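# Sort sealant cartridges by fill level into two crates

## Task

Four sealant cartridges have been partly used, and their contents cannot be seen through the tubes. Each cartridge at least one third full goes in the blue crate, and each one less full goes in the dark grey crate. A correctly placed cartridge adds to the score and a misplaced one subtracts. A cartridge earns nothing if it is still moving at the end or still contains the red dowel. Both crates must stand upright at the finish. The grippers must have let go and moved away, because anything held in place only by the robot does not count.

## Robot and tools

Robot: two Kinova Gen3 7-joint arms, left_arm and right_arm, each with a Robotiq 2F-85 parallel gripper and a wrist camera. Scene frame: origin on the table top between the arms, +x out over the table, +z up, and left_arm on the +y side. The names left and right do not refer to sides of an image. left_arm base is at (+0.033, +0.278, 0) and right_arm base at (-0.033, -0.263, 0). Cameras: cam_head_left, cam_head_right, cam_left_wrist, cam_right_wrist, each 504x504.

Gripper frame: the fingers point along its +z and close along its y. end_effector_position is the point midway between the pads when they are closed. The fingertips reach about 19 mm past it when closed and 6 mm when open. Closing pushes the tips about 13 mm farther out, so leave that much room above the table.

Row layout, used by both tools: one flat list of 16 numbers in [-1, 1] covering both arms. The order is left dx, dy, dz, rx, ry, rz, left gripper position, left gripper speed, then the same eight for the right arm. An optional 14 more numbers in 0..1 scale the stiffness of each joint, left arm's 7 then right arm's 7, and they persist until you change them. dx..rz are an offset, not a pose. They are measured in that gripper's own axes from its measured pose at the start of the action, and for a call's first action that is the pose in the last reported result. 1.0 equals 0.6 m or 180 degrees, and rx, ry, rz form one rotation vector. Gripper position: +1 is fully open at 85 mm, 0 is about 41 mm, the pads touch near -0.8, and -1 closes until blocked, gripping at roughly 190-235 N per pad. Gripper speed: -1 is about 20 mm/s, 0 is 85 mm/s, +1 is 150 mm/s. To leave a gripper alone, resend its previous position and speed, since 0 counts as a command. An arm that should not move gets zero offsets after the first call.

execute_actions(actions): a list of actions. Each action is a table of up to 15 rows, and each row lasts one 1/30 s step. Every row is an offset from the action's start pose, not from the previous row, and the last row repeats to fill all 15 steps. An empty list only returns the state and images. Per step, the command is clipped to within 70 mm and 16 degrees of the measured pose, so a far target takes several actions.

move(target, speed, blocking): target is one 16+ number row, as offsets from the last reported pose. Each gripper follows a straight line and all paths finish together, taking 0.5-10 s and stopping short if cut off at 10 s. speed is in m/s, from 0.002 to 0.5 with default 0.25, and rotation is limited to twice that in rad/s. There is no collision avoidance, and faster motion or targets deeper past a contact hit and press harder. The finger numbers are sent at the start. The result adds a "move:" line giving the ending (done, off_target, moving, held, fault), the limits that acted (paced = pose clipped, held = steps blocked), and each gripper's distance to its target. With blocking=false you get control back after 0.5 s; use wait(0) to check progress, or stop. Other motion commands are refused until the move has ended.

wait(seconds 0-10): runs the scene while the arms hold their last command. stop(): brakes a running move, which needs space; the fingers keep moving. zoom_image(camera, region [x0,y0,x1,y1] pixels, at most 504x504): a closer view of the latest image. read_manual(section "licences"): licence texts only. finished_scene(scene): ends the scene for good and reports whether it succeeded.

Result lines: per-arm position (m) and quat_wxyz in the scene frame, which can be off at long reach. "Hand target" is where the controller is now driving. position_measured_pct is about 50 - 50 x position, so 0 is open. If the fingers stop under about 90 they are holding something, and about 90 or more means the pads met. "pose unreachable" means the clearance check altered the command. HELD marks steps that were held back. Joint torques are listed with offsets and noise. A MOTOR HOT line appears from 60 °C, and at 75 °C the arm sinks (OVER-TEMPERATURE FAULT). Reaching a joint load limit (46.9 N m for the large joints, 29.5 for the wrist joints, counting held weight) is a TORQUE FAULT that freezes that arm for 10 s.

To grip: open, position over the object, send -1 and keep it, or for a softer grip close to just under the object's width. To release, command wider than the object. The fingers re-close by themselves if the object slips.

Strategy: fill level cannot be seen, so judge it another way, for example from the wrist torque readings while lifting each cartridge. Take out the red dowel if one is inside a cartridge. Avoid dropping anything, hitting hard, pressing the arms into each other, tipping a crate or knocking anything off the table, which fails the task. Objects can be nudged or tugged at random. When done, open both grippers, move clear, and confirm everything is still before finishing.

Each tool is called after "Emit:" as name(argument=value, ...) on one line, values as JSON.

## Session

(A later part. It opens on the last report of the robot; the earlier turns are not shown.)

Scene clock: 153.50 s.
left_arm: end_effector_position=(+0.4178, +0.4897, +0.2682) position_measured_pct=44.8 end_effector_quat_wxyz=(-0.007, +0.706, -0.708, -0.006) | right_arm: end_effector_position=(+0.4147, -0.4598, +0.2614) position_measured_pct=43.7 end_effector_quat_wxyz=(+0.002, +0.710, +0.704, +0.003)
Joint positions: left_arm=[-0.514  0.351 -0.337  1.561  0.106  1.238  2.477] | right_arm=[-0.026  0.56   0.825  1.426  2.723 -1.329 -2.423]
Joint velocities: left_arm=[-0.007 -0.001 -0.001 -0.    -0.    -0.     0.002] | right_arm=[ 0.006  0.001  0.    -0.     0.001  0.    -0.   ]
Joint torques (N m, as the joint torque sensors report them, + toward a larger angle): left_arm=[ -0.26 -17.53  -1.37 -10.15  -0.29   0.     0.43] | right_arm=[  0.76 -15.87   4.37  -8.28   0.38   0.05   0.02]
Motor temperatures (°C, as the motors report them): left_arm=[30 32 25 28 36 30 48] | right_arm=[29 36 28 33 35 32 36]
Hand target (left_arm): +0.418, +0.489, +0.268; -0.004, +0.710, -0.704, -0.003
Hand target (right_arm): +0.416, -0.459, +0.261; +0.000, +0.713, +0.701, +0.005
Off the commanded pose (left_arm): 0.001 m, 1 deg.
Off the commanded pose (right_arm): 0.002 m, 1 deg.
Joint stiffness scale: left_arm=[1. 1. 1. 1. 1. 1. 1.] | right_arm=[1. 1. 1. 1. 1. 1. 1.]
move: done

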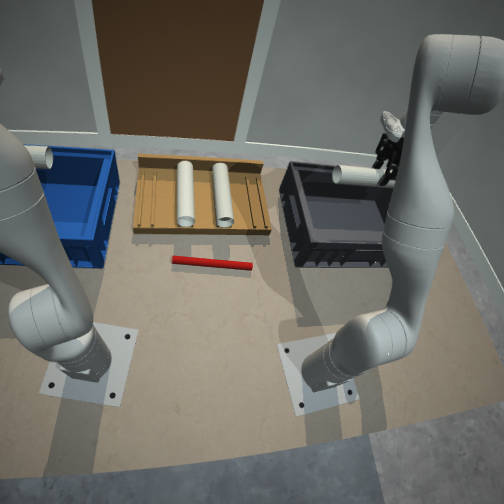

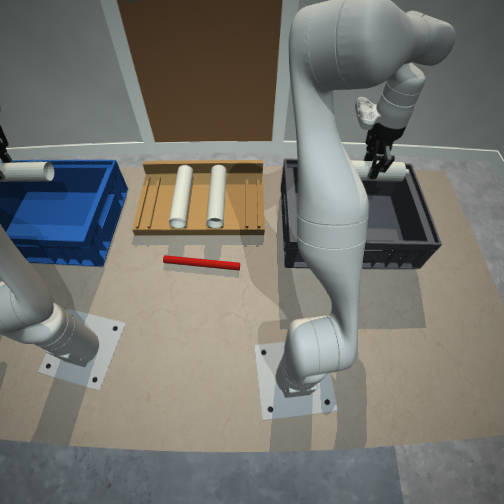

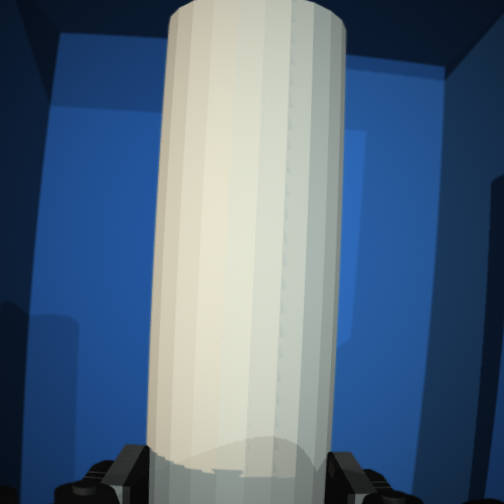

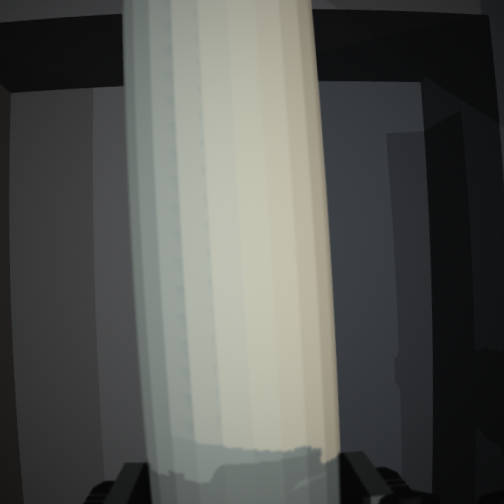

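Emit:
move(target=[0, 0.072, 0.347, 0, 0, 0, 0.08, 0.5, 0, -0.1, 0.33, 0, 0, 0, 0.1, 0.5], speed=0.2)

Emit:
execute_actions(actions=[[[0,0,-0.004,0,0,0,0.55,1,0,0,-0.004,0,0,0,0.55,1]]])

Emit:
move(target=[0, 0, -0.33, 0, 0, 0, 0.55, 1, 0, 0, -0.33, 0, 0, 0, 0.55, 1], speed=0.3)

Scene clock: 171.80 s.
left_arm: end_effector_position=(+0.3748, +0.4959, +0.0629) position_measured_pct=44.8 end_effector_quat_wxyz=(-0.009, +0.706, -0.708, -0.008) | right_arm: end_effector_position=(+0.3569, -0.4599, +0.0652) position_measured_pct=43.7 end_effector_quat_wxyz=(+0.003, +0.709, +0.705, +0.002)
Joint positions: left_arm=[-0.619  0.59  -0.282  1.983  0.249  0.587  2.282] | right_arm=[ 0.084  0.713  0.639  1.892  2.519 -0.737 -2.159]
Joint velocities: left_arm=[-0.009  0.002  0.009 -0.     0.    -0.001 -0.   ] | right_arm=[ 0.011  0.001 -0.009 -0.     0.     0.002 -0.001]
Joint torques (N m, as the joint torque sensors report them, + toward a larger angle): left_arm=[ -0.46 -16.8   -1.88  -5.06  -0.11  -0.24  -0.04] | right_arm=[  0.52 -16.5    4.08  -5.3    0.46   0.23  -0.1 ]
Motor temperatures (°C, as the motors report them): left_arm=[30 32 25 28 36 30 48] | right_arm=[29 36 28 33 35 32 36]
Hand target (left_arm): +0.375, +0.494, +0.060; -0.007, +0.706, -0.708, -0.006
Hand target (right_arm): +0.356, -0.459, +0.063; +0.003, +0.710, +0.704, +0.003
Off the commanded pose (left_arm): 0.004 m, 0 deg.
Off the commanded pose (right_arm): 0.003 m, 0 deg.
Joint stiffness scale: left_arm=[1. 1. 1. 1. 1. 1. 1.] | right_arm=[1. 1. 1. 1. 1. 1. 1.]
move: off_target (left_arm)

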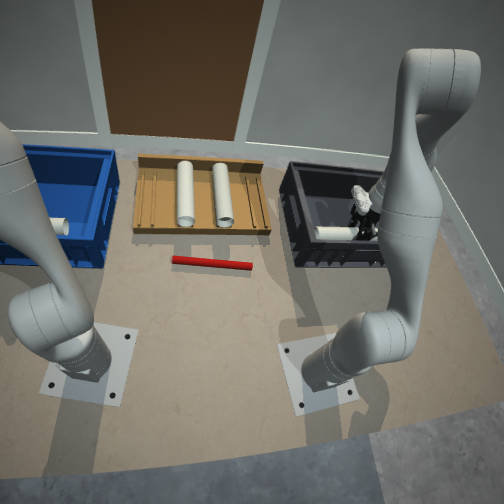

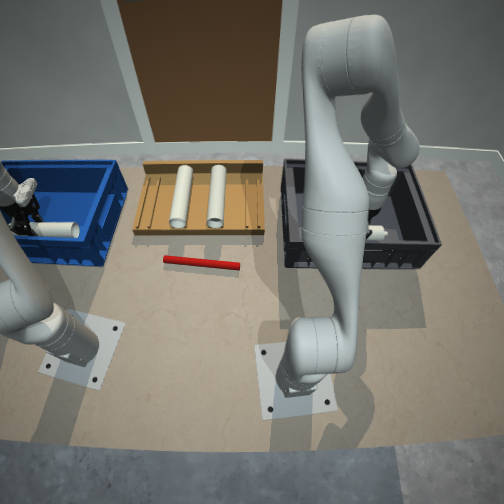

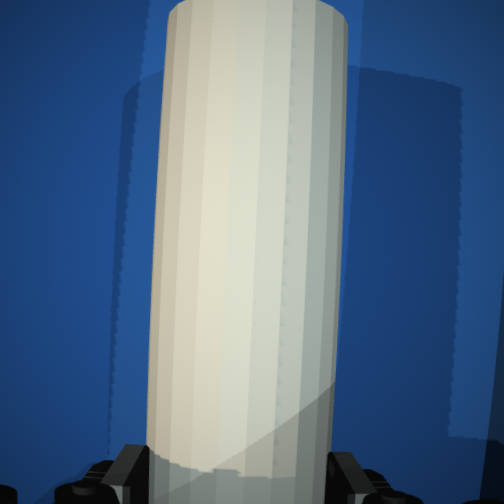

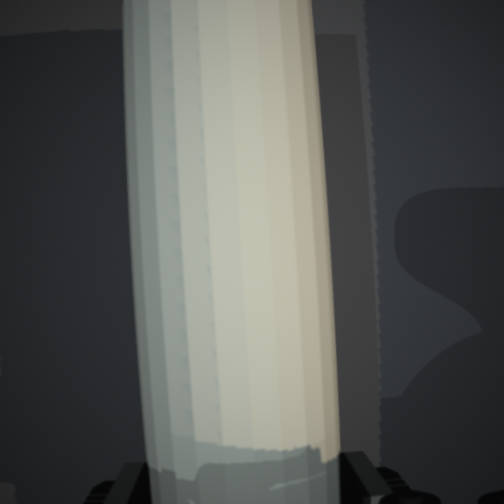

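Scene clock: 172.30 s.
left_arm: end_effector_position=(+0.3747, +0.4957, +0.0636) position_measured_pct=22.2 end_effector_quat_wxyz=(-0.009, +0.706, -0.708, -0.008) | right_arm: end_effector_position=(+0.3569, -0.4596, +0.0656) position_measured_pct=22.2 end_effector_quat_wxyz=(+0.003, +0.709, +0.705, +0.003)
Joint positions: left_arm=[-0.619  0.588 -0.282  1.983  0.249  0.589  2.282] | right_arm=[ 0.084  0.712  0.639  1.892  2.519 -0.738 -2.159]
Joint velocities: left_arm=[-0.    -0.002  0.001 -0.    -0.    -0.001  0.   ] | right_arm=[-0.     0.001 -0.     0.002  0.    -0.001 -0.   ]
Joint torques (N m, as the joint torque sensors report them, + toward a larger angle): left_arm=[ -0.07 -16.6   -1.74  -5.04  -0.14   0.04   0.1 ] | right_arm=[  0.28 -15.95   4.24  -5.02   0.02   0.2    0.26]
Motor temperatures (°C, as the motors report them): left_arm=[30 32 25 28 36 30 48] | right_arm=[29 36 28 33 35 32 36]
Hand target (left_arm): +0.375, +0.496, +0.065; -0.009, +0.706, -0.708, -0.008
Hand target (right_arm): +0.357, -0.460, +0.068; +0.003, +0.709, +0.705, +0.002
Off the commanded pose (left_arm): 0.002 m, 0 deg.
Off the commanded pose (right_arm): 0.002 m, 0 deg.
Joint stiffness scale: left_arm=[1. 1. 1. 1. 1. 1. 1.] | right_arm=[1. 1. 1. 1. 1. 1. 1.]
Step readings (end_effector_position):
0: left_arm (+0.3748, +0.4959, +0.0629) | right_arm (+0.3569, -0.4599, +0.0652)
1: left_arm (+0.3748, +0.4959, +0.0630) | right_arm (+0.3569, -0.4599, +0.0652)
2: left_arm (+0.3747, +0.4958, +0.0630) | right_arm (+0.3569, -0.4598, +0.0653)
4: left_arm (+0.3746, +0.4957, +0.0633) | right_arm (+0.3569, -0.4597, +0.0655)
8: left_arm (+0.3747, +0.4957, +0.0635) | right_arm (+0.3569, -0.4596, +0.0656)
15: end_effector_position above

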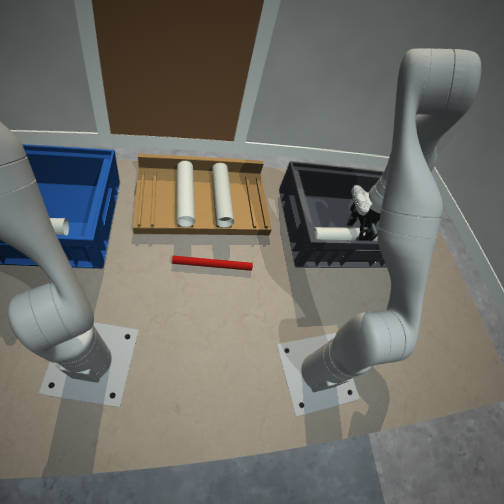

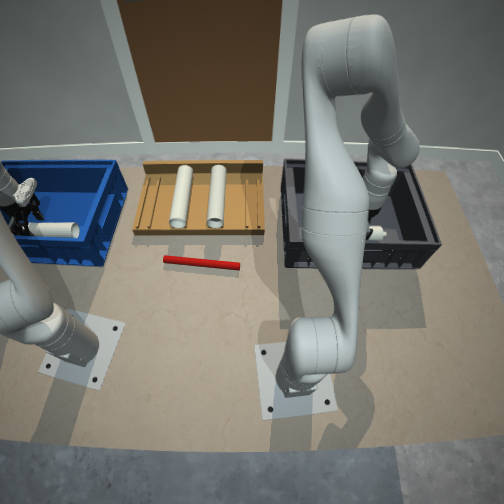

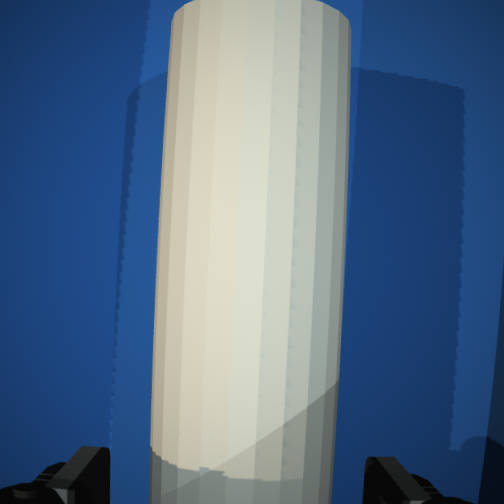

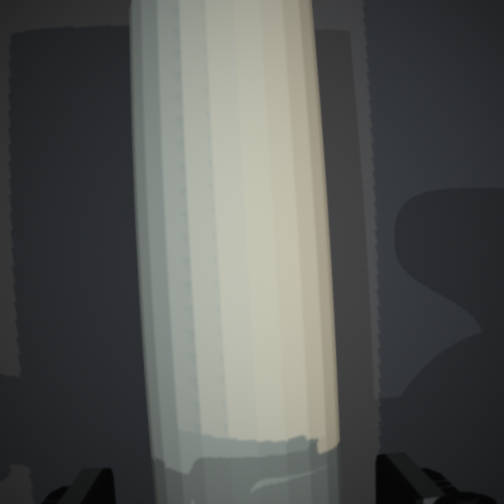

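Scene clock: 173.53 s.
left_arm: end_effector_position=(+0.3762, +0.4893, +0.2588) position_measured_pct=22.2 end_effector_quat_wxyz=(-0.007, +0.705, -0.709, -0.004) | right_arm: end_effector_position=(+0.3567, -0.4579, +0.2611) position_measured_pct=22.2 end_effector_quat_wxyz=(+0.002, +0.708, +0.706, +0.005)
Joint positions: left_arm=[-0.544  0.276 -0.345  1.698  0.09   1.171  2.429] | right_arm=[-0.067  0.43   0.848  1.613  2.794 -1.247 -2.392]
Joint velocities: left_arm=[ 0.002 -0.006 -0.001 -0.001  0.     0.001  0.   ] | right_arm=[-0.006 -0.002  0.005 -0.001 -0.001 -0.001 -0.   ]
Joint torques (N m, as the joint torque sensors report them, + toward a larger angle): left_arm=[ -0.16 -13.95  -1.35  -8.3   -0.16   0.15   0.14] | right_arm=[  0.17 -12.59   3.16  -7.81  -0.18   0.07   0.3 ]
Motor temperatures (°C, as the motors report them): left_arm=[30 32 25 28 36 30 48] | right_arm=[29 36 28 33 35 32 36]
Hand target (left_arm): +0.375, +0.491, +0.261; -0.008, +0.706, -0.708, -0.007
Hand target (right_arm): +0.355, -0.459, +0.264; +0.003, +0.709, +0.705, +0.003
Off the commanded pose (left_arm): 0.004 m, 0 deg.
Off the commanded pose (right_arm): 0.003 m, 0 deg.
Joint stiffness scale: left_arm=[1. 1. 1. 1. 1. 1. 1.] | right_arm=[1. 1. 1. 1. 1. 1. 1.]
move: off_target (left_arm)

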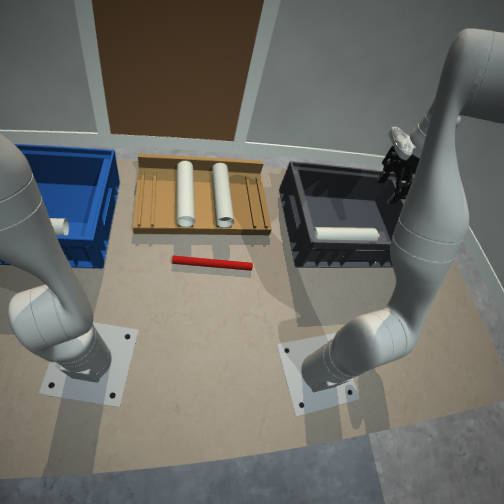

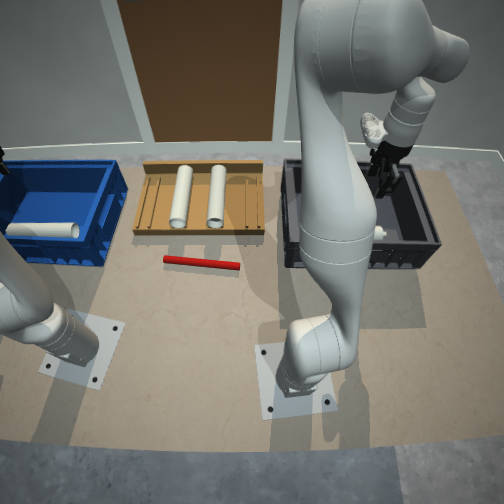

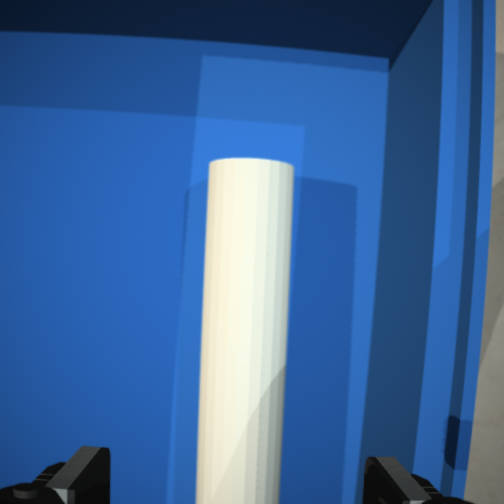

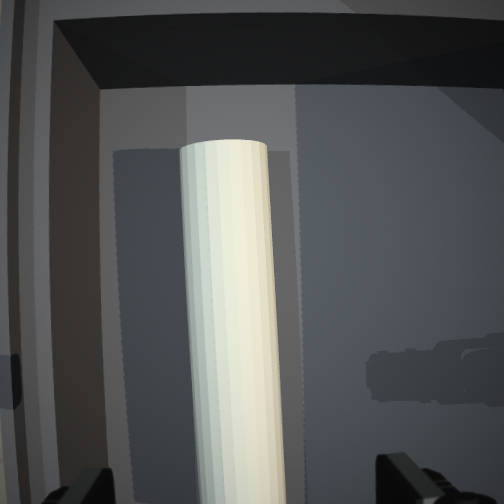

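Emit:
move(target=[0.912, -0.22, 0.215, 0, 0, 0.5, 0.55, 1, 0.313, 0.155, 0, 0, 0, -0.5, 0.55, 1], speed=0.35)

Scene clock: 188.93 s.
left_arm: end_effector_position=(+0.5043, -0.0562, +0.1223) position_measured_pct=22.2 end_effector_quat_wxyz=(+0.002, -0.002, +1.000, +0.005) | right_arm: end_effector_position=(+0.4507, -0.2703, +0.2637) position_measured_pct=22.2 end_effector_quat_wxyz=(+0.008, +0.008, +1.000, +0.006)
Joint positions: left_arm=[ 0.235  0.807  0.273  1.272 -0.232  1.096  2.312] | right_arm=[-0.213  0.46   0.436  1.442  2.929 -1.268 -1.436]
Joint velocities: left_arm=[ 0.004  0.002 -0.002 -0.002 -0.     0.001 -0.001] | right_arm=[-0.001  0.001 -0.     0.    -0.     0.001 -0.   ]
Joint torques (N m, as the joint torque sensors report them, + toward a larger angle): left_arm=[ -0.33 -23.     1.32  -8.05  -0.05  -0.11   0.15] | right_arm=[ -0.1  -16.47   2.6   -8.56   0.06   0.17   0.4 ]
Motor temperatures (°C, as the motors report them): left_arm=[30 32 25 28 36 30 48] | right_arm=[29 36 28 33 35 32 36]
Hand target (left_arm): +0.504, -0.056, +0.121; +0.001, +0.003, +1.000, +0.008
Hand target (right_arm): +0.450, -0.270, +0.263; +0.005, +0.002, +1.000, +0.003
Off the commanded pose (left_arm): 0.001 m, 1 deg.
Off the commanded pose (right_arm): 0.001 m, 1 deg.
Joint stiffness scale: left_arm=[1. 1. 1. 1. 1. 1. 1.] | right_arm=[1. 1. 1. 1. 1. 1. 1.]
move: done

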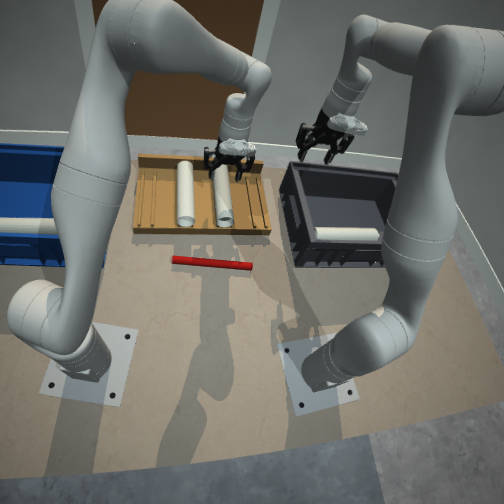

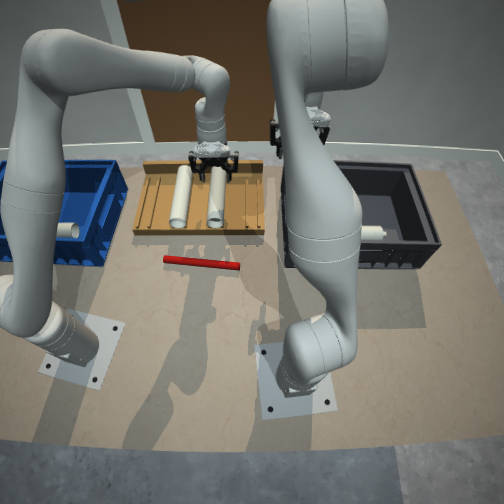

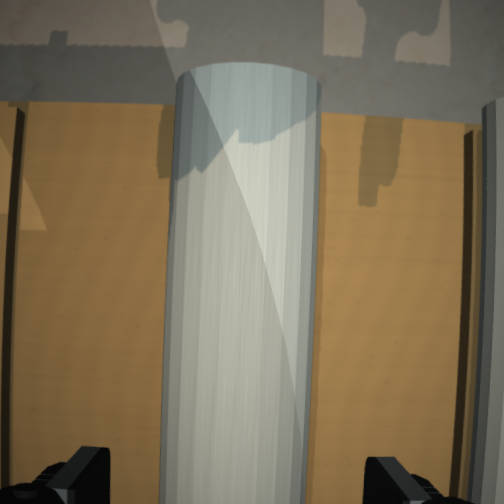

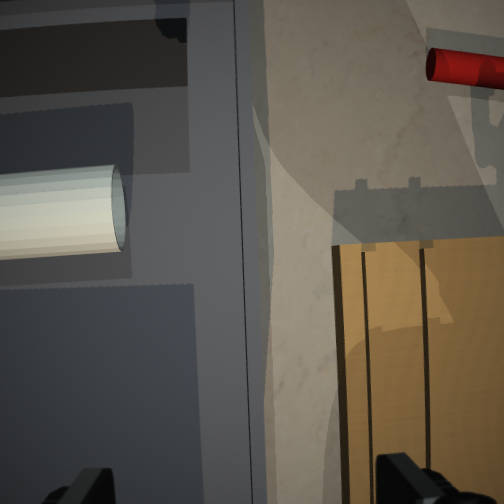

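Emit:
move(target=[-0.006, 0, 0.074, 0, 0, 0, 0.55, 1, 0, 0, 0, 0, 0, 0, 0.55, 1], speed=0.15)

Emit:
execute_actions(actions=[[[0,0,0,0,0,0,0.08,0.5,0,0,0,0,0,0,0.55,1]]])

Emit:
move(target=[0, 0, -0.31, 0, 0, 0, 0.08, 0.5, 0, 0, 0, 0, 0, 0, 0.55, 1], speed=0.3)

Scene clock: 199.53 s.
left_arm: end_effector_position=(+0.5073, -0.0577, +0.0811) position_measured_pct=22.2 end_effector_quat_wxyz=(+0.000, -0.002, +1.000, +0.002) | right_arm: end_effector_position=(+0.4507, -0.2702, +0.2637) position_measured_pct=22.2 end_effector_quat_wxyz=(+0.008, +0.008, +1.000, +0.006)
Joint positions: left_arm=[ 0.238  0.864  0.257  1.3   -0.235  1.008  2.312] | right_arm=[-0.213  0.46   0.436  1.442  2.929 -1.268 -1.436]
Joint velocities: left_arm=[ 0.002  0.004 -0.002 -0.     0.    -0.    -0.   ] | right_arm=[-0.001 -0.001  0.     0.     0.     0.     0.   ]
Joint torques (N m, as the joint torque sensors report them, + toward a larger angle): left_arm=[ -0.61 -23.43   1.68  -7.61  -0.22   0.02   0.05] | right_arm=[  0.43 -16.19   2.07  -8.57   0.08   0.33   0.33]
Motor temperatures (°C, as the motors report them): left_arm=[30 32 25 28 36 30 48] | right_arm=[29 36 28 33 35 32 36]
Hand target (left_arm): +0.508, -0.056, +0.078; +0.002, -0.002, +1.000, +0.005
Hand target (right_arm): +0.451, -0.270, +0.264; +0.008, +0.008, +1.000, +0.006
Off the commanded pose (left_arm): 0.004 m, 0 deg.
Off the commanded pose (right_arm): 0.000 m, 0 deg.
Joint stiffness scale: left_arm=[1. 1. 1. 1. 1. 1. 1.] | right_arm=[1. 1. 1. 1. 1. 1. 1.]
move: off_target (left_arm)

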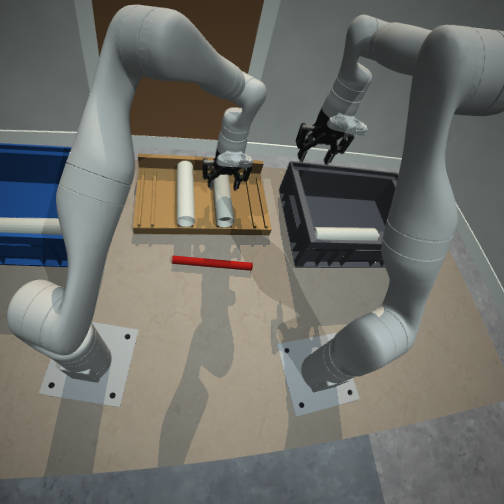

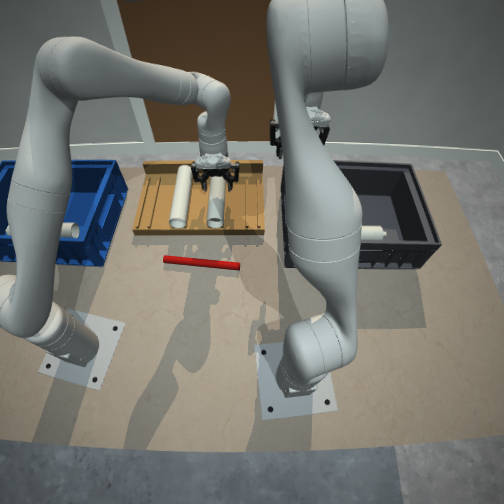

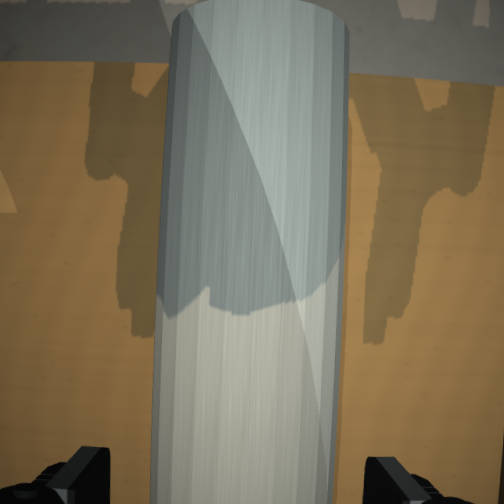

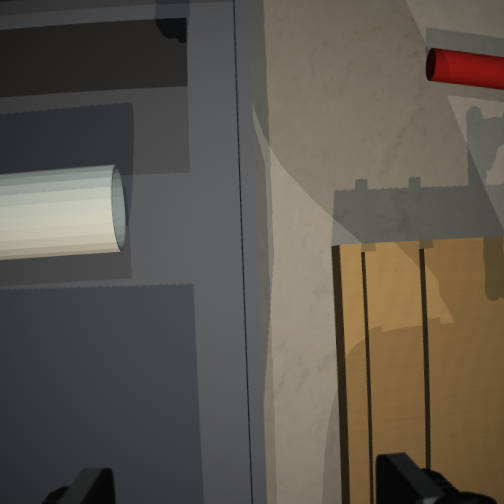

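Scene clock: 200.03 s.
left_arm: end_effector_position=(+0.5073, -0.0571, +0.0813) position_measured_pct=45.2 end_effector_quat_wxyz=(+0.000, -0.002, +1.000, +0.002) | right_arm: end_effector_position=(+0.4507, -0.2702, +0.2637) position_measured_pct=22.2 end_effector_quat_wxyz=(+0.008, +0.008, +1.000, +0.006)
Joint positions: left_arm=[ 0.237  0.864  0.257  1.3   -0.235  1.01   2.312] | right_arm=[-0.213  0.46   0.436  1.442  2.929 -1.268 -1.436]
Joint velocities: left_arm=[ 0.001 -0.    -0.     0.     0.     0.    -0.   ] | right_arm=[-0.     0.     0.    -0.     0.002 -0.     0.002]
Joint torques (N m, as the joint torque sensors report them, + toward a larger angle): left_arm=[  2.18 -20.24   3.62  -7.71   0.94  -1.5    0.01] | right_arm=[  0.71 -15.89   1.93  -8.57   0.19  -0.02   0.14]
Motor temperatures (°C, as the motors report them): left_arm=[30 32 25 28 36 30 48] | right_arm=[29 36 28 33 35 32 36]
Hand target (left_arm): +0.507, -0.058, +0.081; +0.000, -0.002, +1.000, +0.002
Hand target (right_arm): +0.451, -0.270, +0.264; +0.008, +0.008, +1.000, +0.006
Off the commanded pose (left_arm): 0.001 m, 0 deg.
Off the commanded pose (right_arm): 0.000 m, 0 deg.
Joint stiffness scale: left_arm=[1. 1. 1. 1. 1. 1. 1.] | right_arm=[1. 1. 1. 1. 1. 1. 1.]
Step readings (end_effector_position):
0: left_arm (+0.5073, -0.0577, +0.0811) | right_arm (+0.4507, -0.2702, +0.2637)
1: left_arm (+0.5073, -0.0577, +0.0811) | right_arm (+0.4507, -0.2702, +0.2637)
2: left_arm (+0.5073, -0.0577, +0.0811) | right_arm (+0.4507, -0.2702, +0.2637)
4: left_arm (+0.5073, -0.0577, +0.0811) | right_arm (+0.4507, -0.2702, +0.2637)
8: left_arm (+0.5073, -0.0571, +0.0811) | right_arm (+0.4507, -0.2702, +0.2637)
15: end_effector_position above

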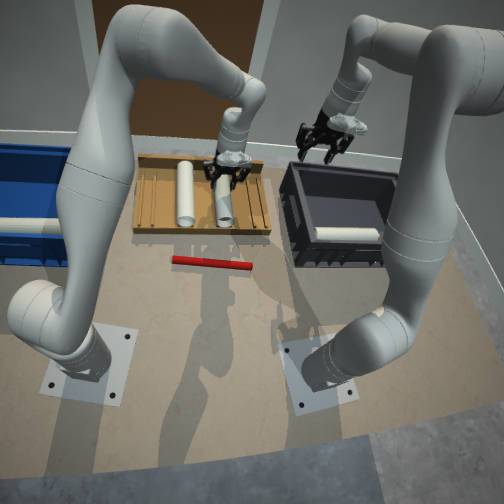

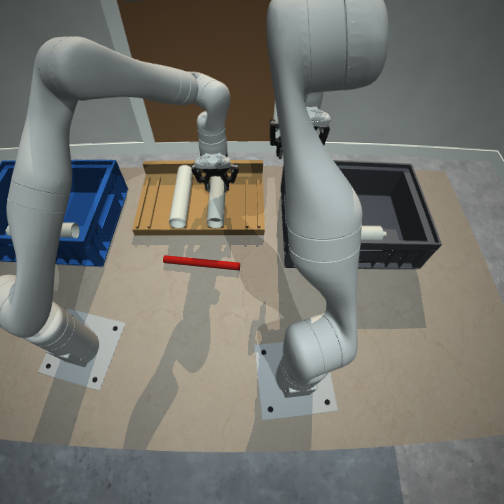

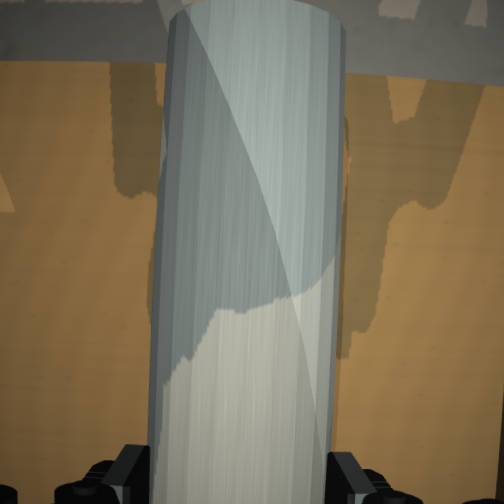

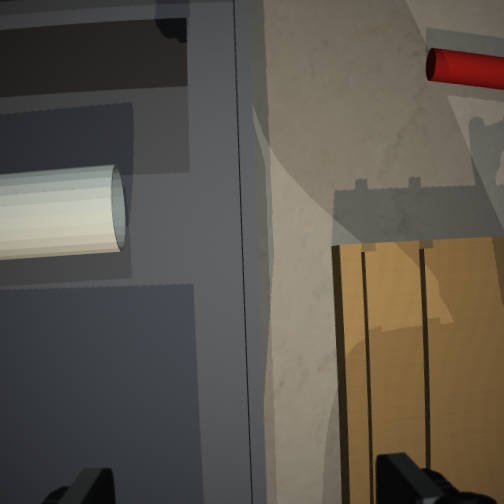

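Scene clock: 201.20 s.
left_arm: end_effector_position=(+0.5098, -0.0549, +0.2651) position_measured_pct=45.2 end_effector_quat_wxyz=(+0.002, -0.006, +1.000, +0.005) | right_arm: end_effector_position=(+0.4507, -0.2702, +0.2637) position_measured_pct=22.2 end_effector_quat_wxyz=(+0.008, +0.008, +1.000, +0.006)
Joint positions: left_arm=[ 0.231  0.705  0.307  0.991 -0.208  1.474  2.277] | right_arm=[-0.213  0.46   0.436  1.442  2.929 -1.268 -1.436]
Joint velocities: left_arm=[-0.001  0.     0.002 -0.003  0.     0.002  0.   ] | right_arm=[-0.001  0.    -0.     0.     0.001  0.001 -0.001]
Joint torques (N m, as the joint torque sensors report them, + toward a larger angle): left_arm=[  0.07 -24.99   1.55 -10.51  -0.06   0.2    0.04] | right_arm=[ -0.13 -16.29   2.24  -8.41   0.1    0.14   0.12]
Motor temperatures (°C, as the motors report them): left_arm=[30 32 25 28 36 30 48] | right_arm=[29 36 28 33 35 32 36]
Hand target (left_arm): +0.507, -0.058, +0.267; +0.000, -0.002, +1.000, +0.002
Hand target (right_arm): +0.451, -0.270, +0.264; +0.008, +0.008, +1.000, +0.006
Off the commanded pose (left_arm): 0.005 m, 1 deg.
Off the commanded pose (right_arm): 0.000 m, 0 deg.
Joint stiffness scale: left_arm=[1. 1. 1. 1. 1. 1. 1.] | right_arm=[1. 1. 1. 1. 1. 1. 1.]
move: off_target (left_arm)

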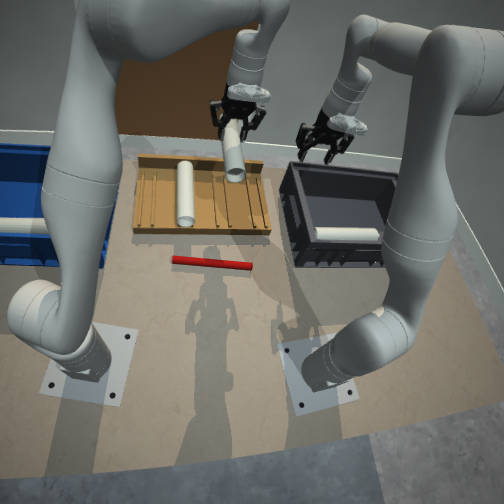

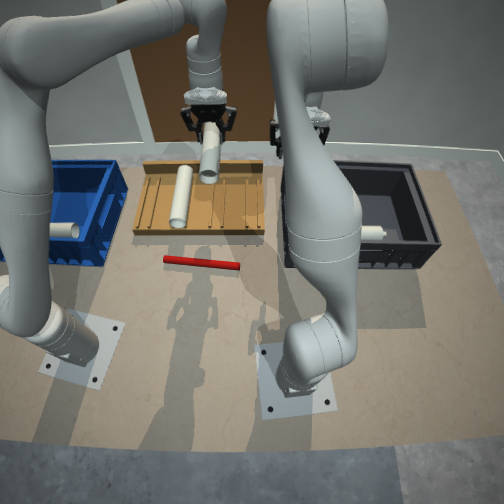

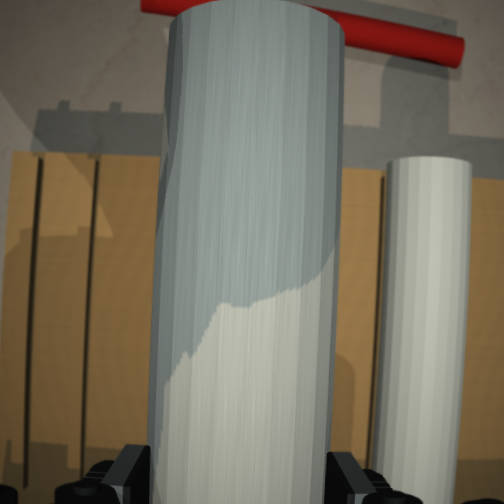

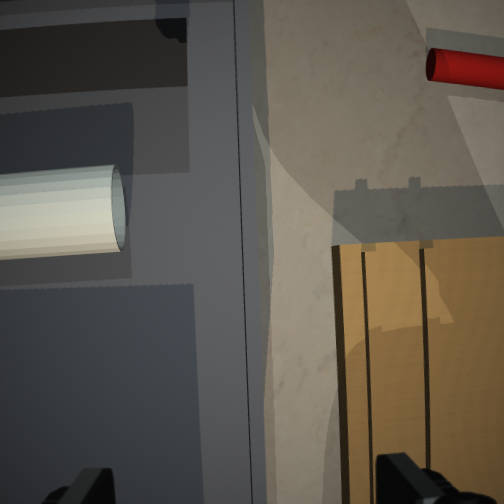

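Emit:
move(target=[0.031, 0.908, 0, 0, 0, -0.5, 0.08, 0.5, -0.09, 0.532, 0.238, 0, 0, 0, 0.55, 1], speed=0.35)

Scene clock: 213.90 s.
left_arm: end_effector_position=(+0.4844, +0.4895, +0.2712) position_measured_pct=45.2 end_effector_quat_wxyz=(-0.008, +0.708, -0.706, -0.003) | right_arm: end_effector_position=(+0.5147, +0.0458, +0.1275) position_measured_pct=22.2 end_effector_quat_wxyz=(+0.012, +0.006, +1.000, +0.004)
Joint positions: left_arm=[-0.53   0.476 -0.253  1.35   0.109  1.315  2.567] | right_arm=[-0.582  0.903  0.278  1.052  2.913 -1.189 -2.004]
Joint velocities: left_arm=[-0.008  0.001 -0.002 -0.001  0.     0.     0.002] | right_arm=[-0.     0.002 -0.    -0.002  0.    -0.001  0.   ]
Joint torques (N m, as the joint torque sensors report them, + toward a larger angle): left_arm=[ -0.37 -20.99  -1.62 -10.86  -0.08   0.09   0.36] | right_arm=[  0.2  -23.2    2.12  -8.41  -0.06   0.4    0.16]
Motor temperatures (°C, as the motors report them): left_arm=[30 33 25 28 36 30 48] | right_arm=[29 36 28 33 35 32 36]
Hand target (left_arm): +0.485, +0.489, +0.270; -0.005, +0.712, -0.702, -0.001
Hand target (right_arm): +0.511, +0.050, +0.126; +0.008, +0.008, +1.000, +0.006
Off the commanded pose (left_arm): 0.001 m, 1 deg.
Off the commanded pose (right_arm): 0.005 m, 1 deg.
Joint stiffness scale: left_arm=[1. 1. 1. 1. 1. 1. 1.] | right_arm=[1. 1. 1. 1. 1. 1. 1.]
move: off_target (right_arm)

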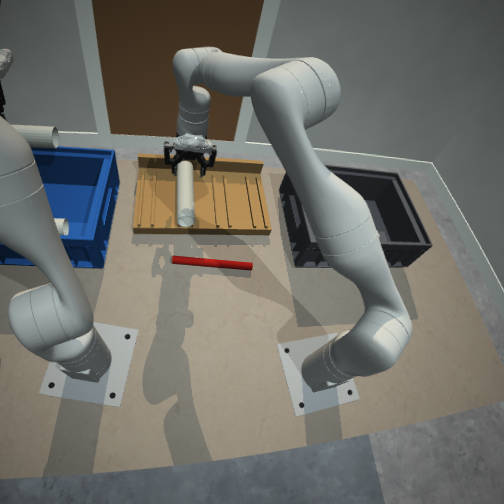

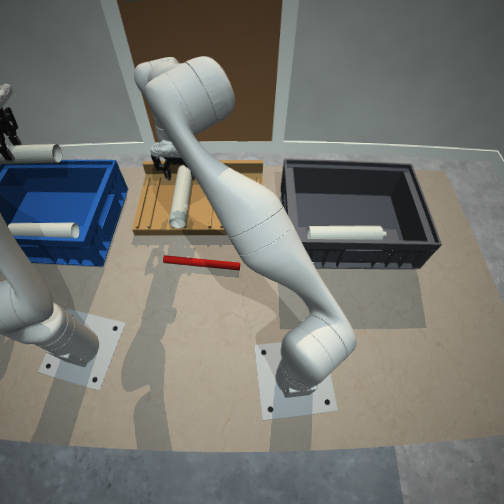

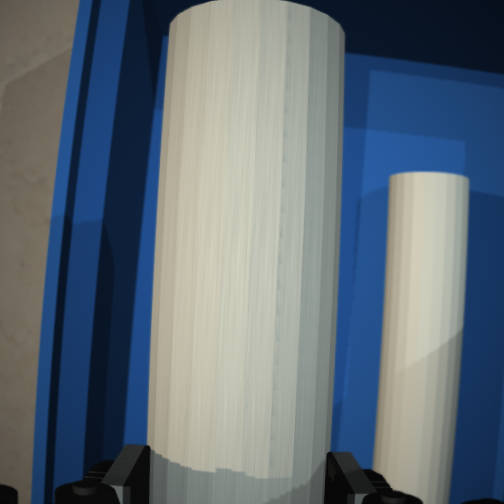

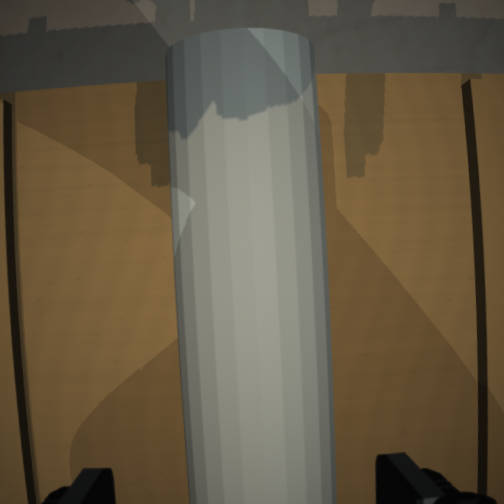

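Emit:
move(target=[0, 0.01, 0.352, 0, 0, 0, 0.08, 0.5, 0.006, 0.008, 0.084, 0, 0, 0, 0.55, 1], speed=0.2)

Emit:
execute_actions(actions=[[[0,0,-0.004,0,0,0,0.5,1,0,0,0,0,0,0,0.1,0.5]]])

Emit:
move(target=[0, 0, -0.34, 0, 0, 0, 0.5, 1, 0, 0, -0.31, 0, 0, 0, 0.1, 0.5], speed=0.3)

Scene clock: 225.40 s.
left_arm: end_effector_position=(+0.4797, +0.4955, +0.0636) position_measured_pct=45.2 end_effector_quat_wxyz=(-0.011, +0.709, -0.705, -0.006) | right_arm: end_effector_position=(+0.5152, +0.0473, +0.0802) position_measured_pct=22.2 end_effector_quat_wxyz=(+0.015, +0.006, +1.000, +0.001)
Joint positions: left_arm=[-0.564  0.72  -0.21   1.666  0.178  0.756  2.5  ] | right_arm=[-0.584  0.956  0.264  1.101  2.913 -1.085 -2.004]
Joint velocities: left_arm=[-0.005  0.005  0.005 -0.     0.     0.     0.   ] | right_arm=[-0.    -0.    -0.    -0.001  0.     0.002  0.   ]
Joint torques (N m, as the joint torque sensors report them, + toward a larger angle): left_arm=[ -0.59 -19.21  -1.34  -5.86  -0.18  -0.08   0.16] | right_arm=[  0.28 -23.58   2.58  -7.93   0.4    0.32   0.31]
Motor temperatures (°C, as the motors report them): left_arm=[30 33 25 28 36 30 48] | right_arm=[29 36 28 33 35 32 36]
Hand target (left_arm): +0.480, +0.494, +0.060; -0.008, +0.709, -0.705, -0.004
Hand target (right_arm): +0.512, +0.051, +0.077; +0.012, +0.006, +1.000, +0.004
Off the commanded pose (left_arm): 0.005 m, 0 deg.
Off the commanded pose (right_arm): 0.006 m, 0 deg.
Joint stiffness scale: left_arm=[1. 1. 1. 1. 1. 1. 1.] | right_arm=[1. 1. 1. 1. 1. 1. 1.]
move: off_target (left_arm, right_arm)

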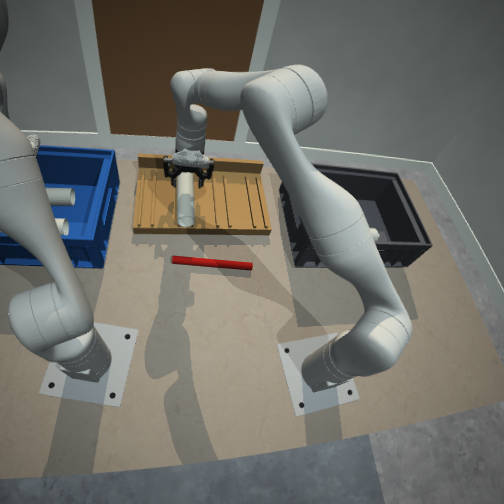

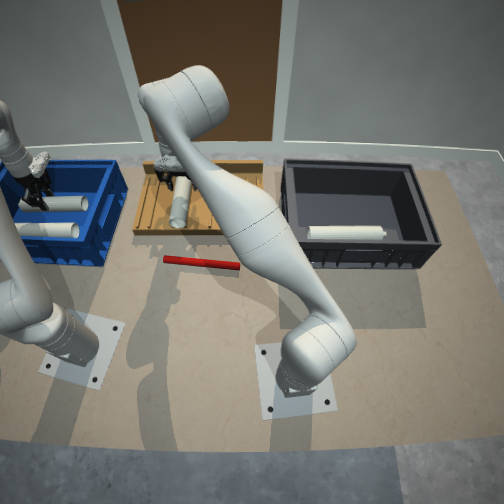

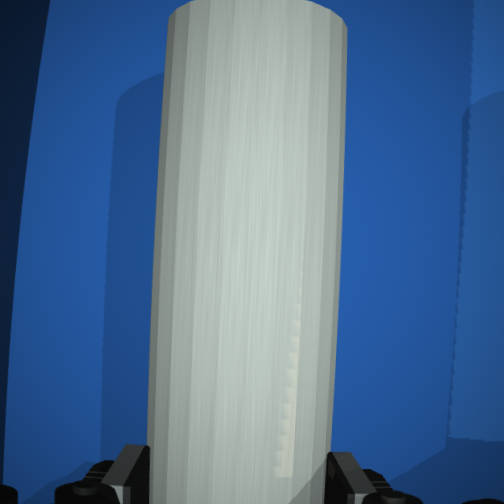

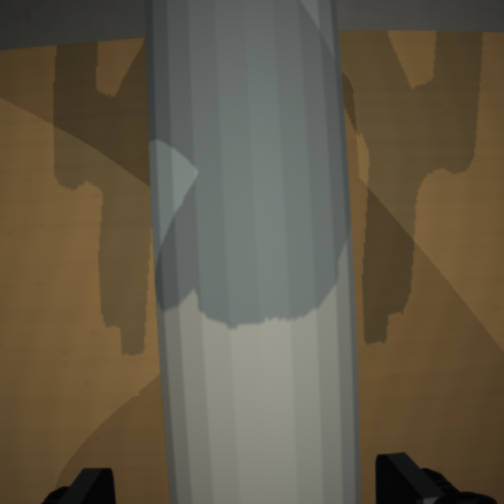

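Scene clock: 225.90 s.
left_arm: end_effector_position=(+0.4797, +0.4955, +0.0640) position_measured_pct=25.0 end_effector_quat_wxyz=(-0.011, +0.709, -0.705, -0.006) | right_arm: end_effector_position=(+0.5152, +0.0474, +0.0803) position_measured_pct=43.3 end_effector_quat_wxyz=(+0.015, +0.006, +1.000, +0.001)
Joint positions: left_arm=[-0.564  0.72  -0.21   1.666  0.178  0.757  2.5  ] | right_arm=[-0.584  0.956  0.264  1.101  2.913 -1.085 -2.004]
Joint velocities: left_arm=[-0.    -0.001 -0.001 -0.    -0.     0.001  0.   ] | right_arm=[ 0.    -0.001 -0.     0.     0.001  0.002  0.001]
Joint torques (N m, as the joint torque sensors report them, + toward a larger angle): left_arm=[ -0.31 -20.26  -1.22  -6.4   -0.29   0.13   0.23] | right_arm=[  1.44 -21.26   2.77  -6.35   0.43   0.08   0.19]
Motor temperatures (°C, as the motors report them): left_arm=[30 33 25 28 36 30 48] | right_arm=[29 36 28 33 35 32 36]
Hand target (left_arm): +0.480, +0.495, +0.066; -0.011, +0.709, -0.705, -0.006
Hand target (right_arm): +0.515, +0.047, +0.080; +0.015, +0.006, +1.000, +0.001
Off the commanded pose (left_arm): 0.002 m, 0 deg.
Off the commanded pose (right_arm): 0.000 m, 0 deg.
Joint stiffness scale: left_arm=[1. 1. 1. 1. 1. 1. 1.] | right_arm=[1. 1. 1. 1. 1. 1. 1.]
Step readings (end_effector_position):
0: left_arm (+0.4797, +0.4955, +0.0636) | right_arm (+0.5152, +0.0473, +0.0802)
1: left_arm (+0.4797, +0.4955, +0.0637) | right_arm (+0.5152, +0.0473, +0.0802)
2: left_arm (+0.4797, +0.4955, +0.0638) | right_arm (+0.5152, +0.0473, +0.0802)
4: left_arm (+0.4796, +0.4955, +0.0639) | right_arm (+0.5152, +0.0473, +0.0802)
8: left_arm (+0.4797, +0.4955, +0.0640) | right_arm (+0.5152, +0.0474, +0.0803)
15: end_effector_position above

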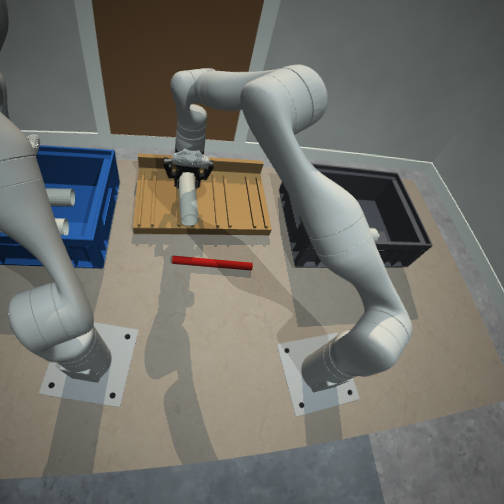

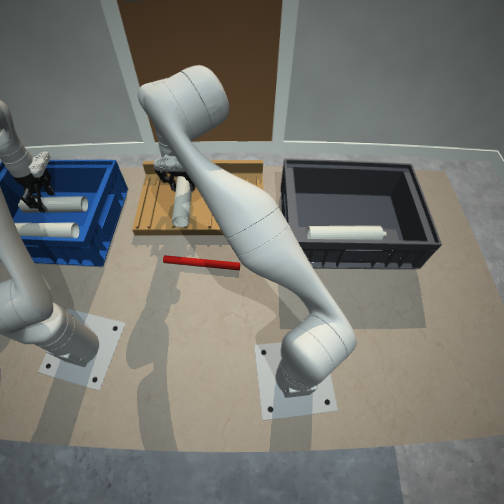

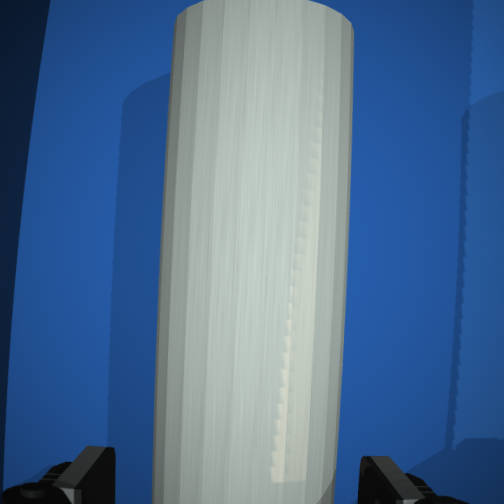

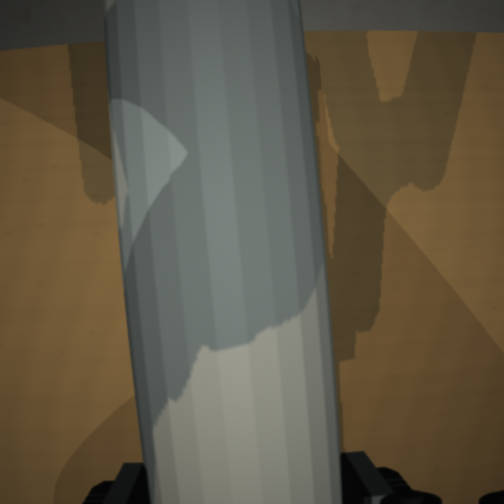

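Scene clock: 227.10 s.
left_arm: end_effector_position=(+0.4803, +0.4879, +0.2650) position_measured_pct=25.0 end_effector_quat_wxyz=(-0.009, +0.707, -0.707, -0.001) | right_arm: end_effector_position=(+0.5079, +0.0505, +0.2653) position_measured_pct=43.3 end_effector_quat_wxyz=(+0.014, +0.001, +1.000, +0.004)
Joint positions: left_arm=[-0.538  0.467 -0.242  1.384  0.106  1.288  2.563] | right_arm=[-0.585  0.812  0.311  0.785  2.923 -1.539 -2.032]
Joint velocities: left_arm=[-0.    -0.001 -0.002 -0.002  0.     0.001 -0.   ] | right_arm=[ 0.001  0.     0.001 -0.003  0.001 -0.002  0.   ]
Joint torques (N m, as the joint torque sensors report them, + toward a larger angle): left_arm=[ -0.53 -18.44  -1.22  -8.9   -0.06   0.03   0.09] | right_arm=[  0.72 -23.49   2.24  -8.91   0.18  -0.17   0.27]
Motor temperatures (°C, as the motors report them): left_arm=[30 33 25 28 36 30 48] | right_arm=[29 36 28 33 35 32 36]
Hand target (left_arm): +0.478, +0.490, +0.268; -0.010, +0.709, -0.705, -0.005
Hand target (right_arm): +0.509, +0.047, +0.266; +0.015, +0.006, +1.000, +0.001
Off the commanded pose (left_arm): 0.005 m, 1 deg.
Off the commanded pose (right_arm): 0.004 m, 1 deg.
Joint stiffness scale: left_arm=[1. 1. 1. 1. 1. 1. 1.] | right_arm=[1. 1. 1. 1. 1. 1. 1.]
move: off_target (left_arm, right_arm)

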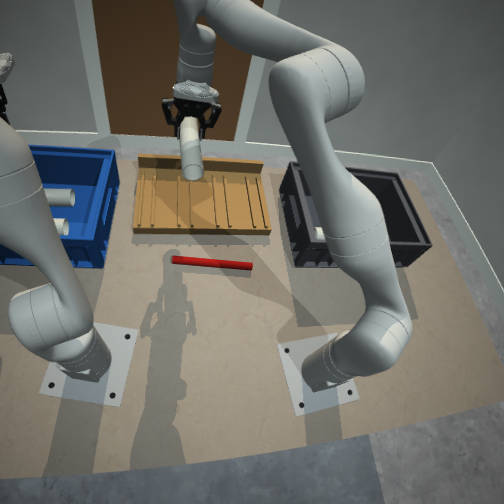

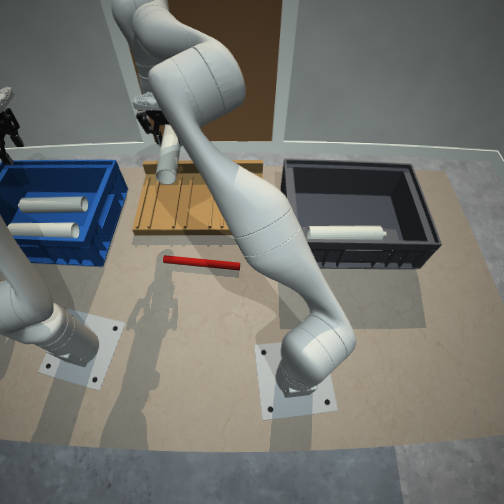

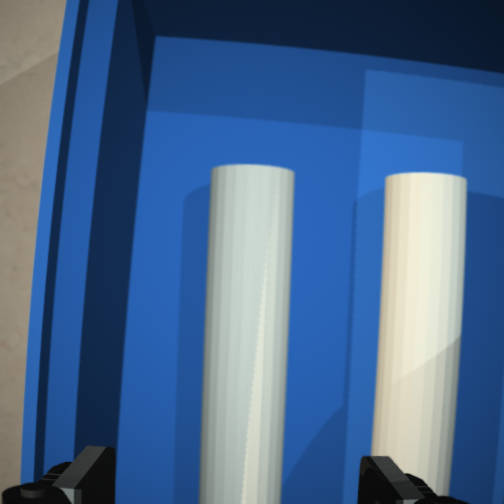

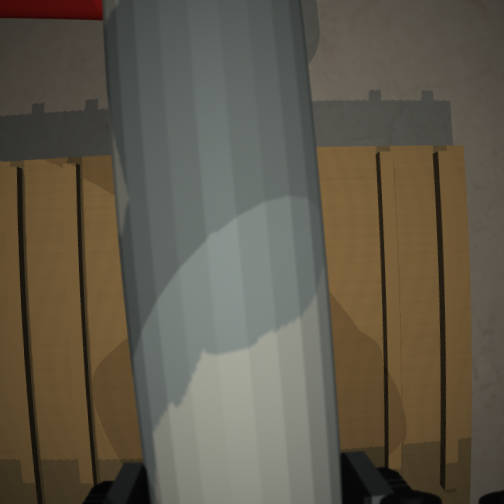

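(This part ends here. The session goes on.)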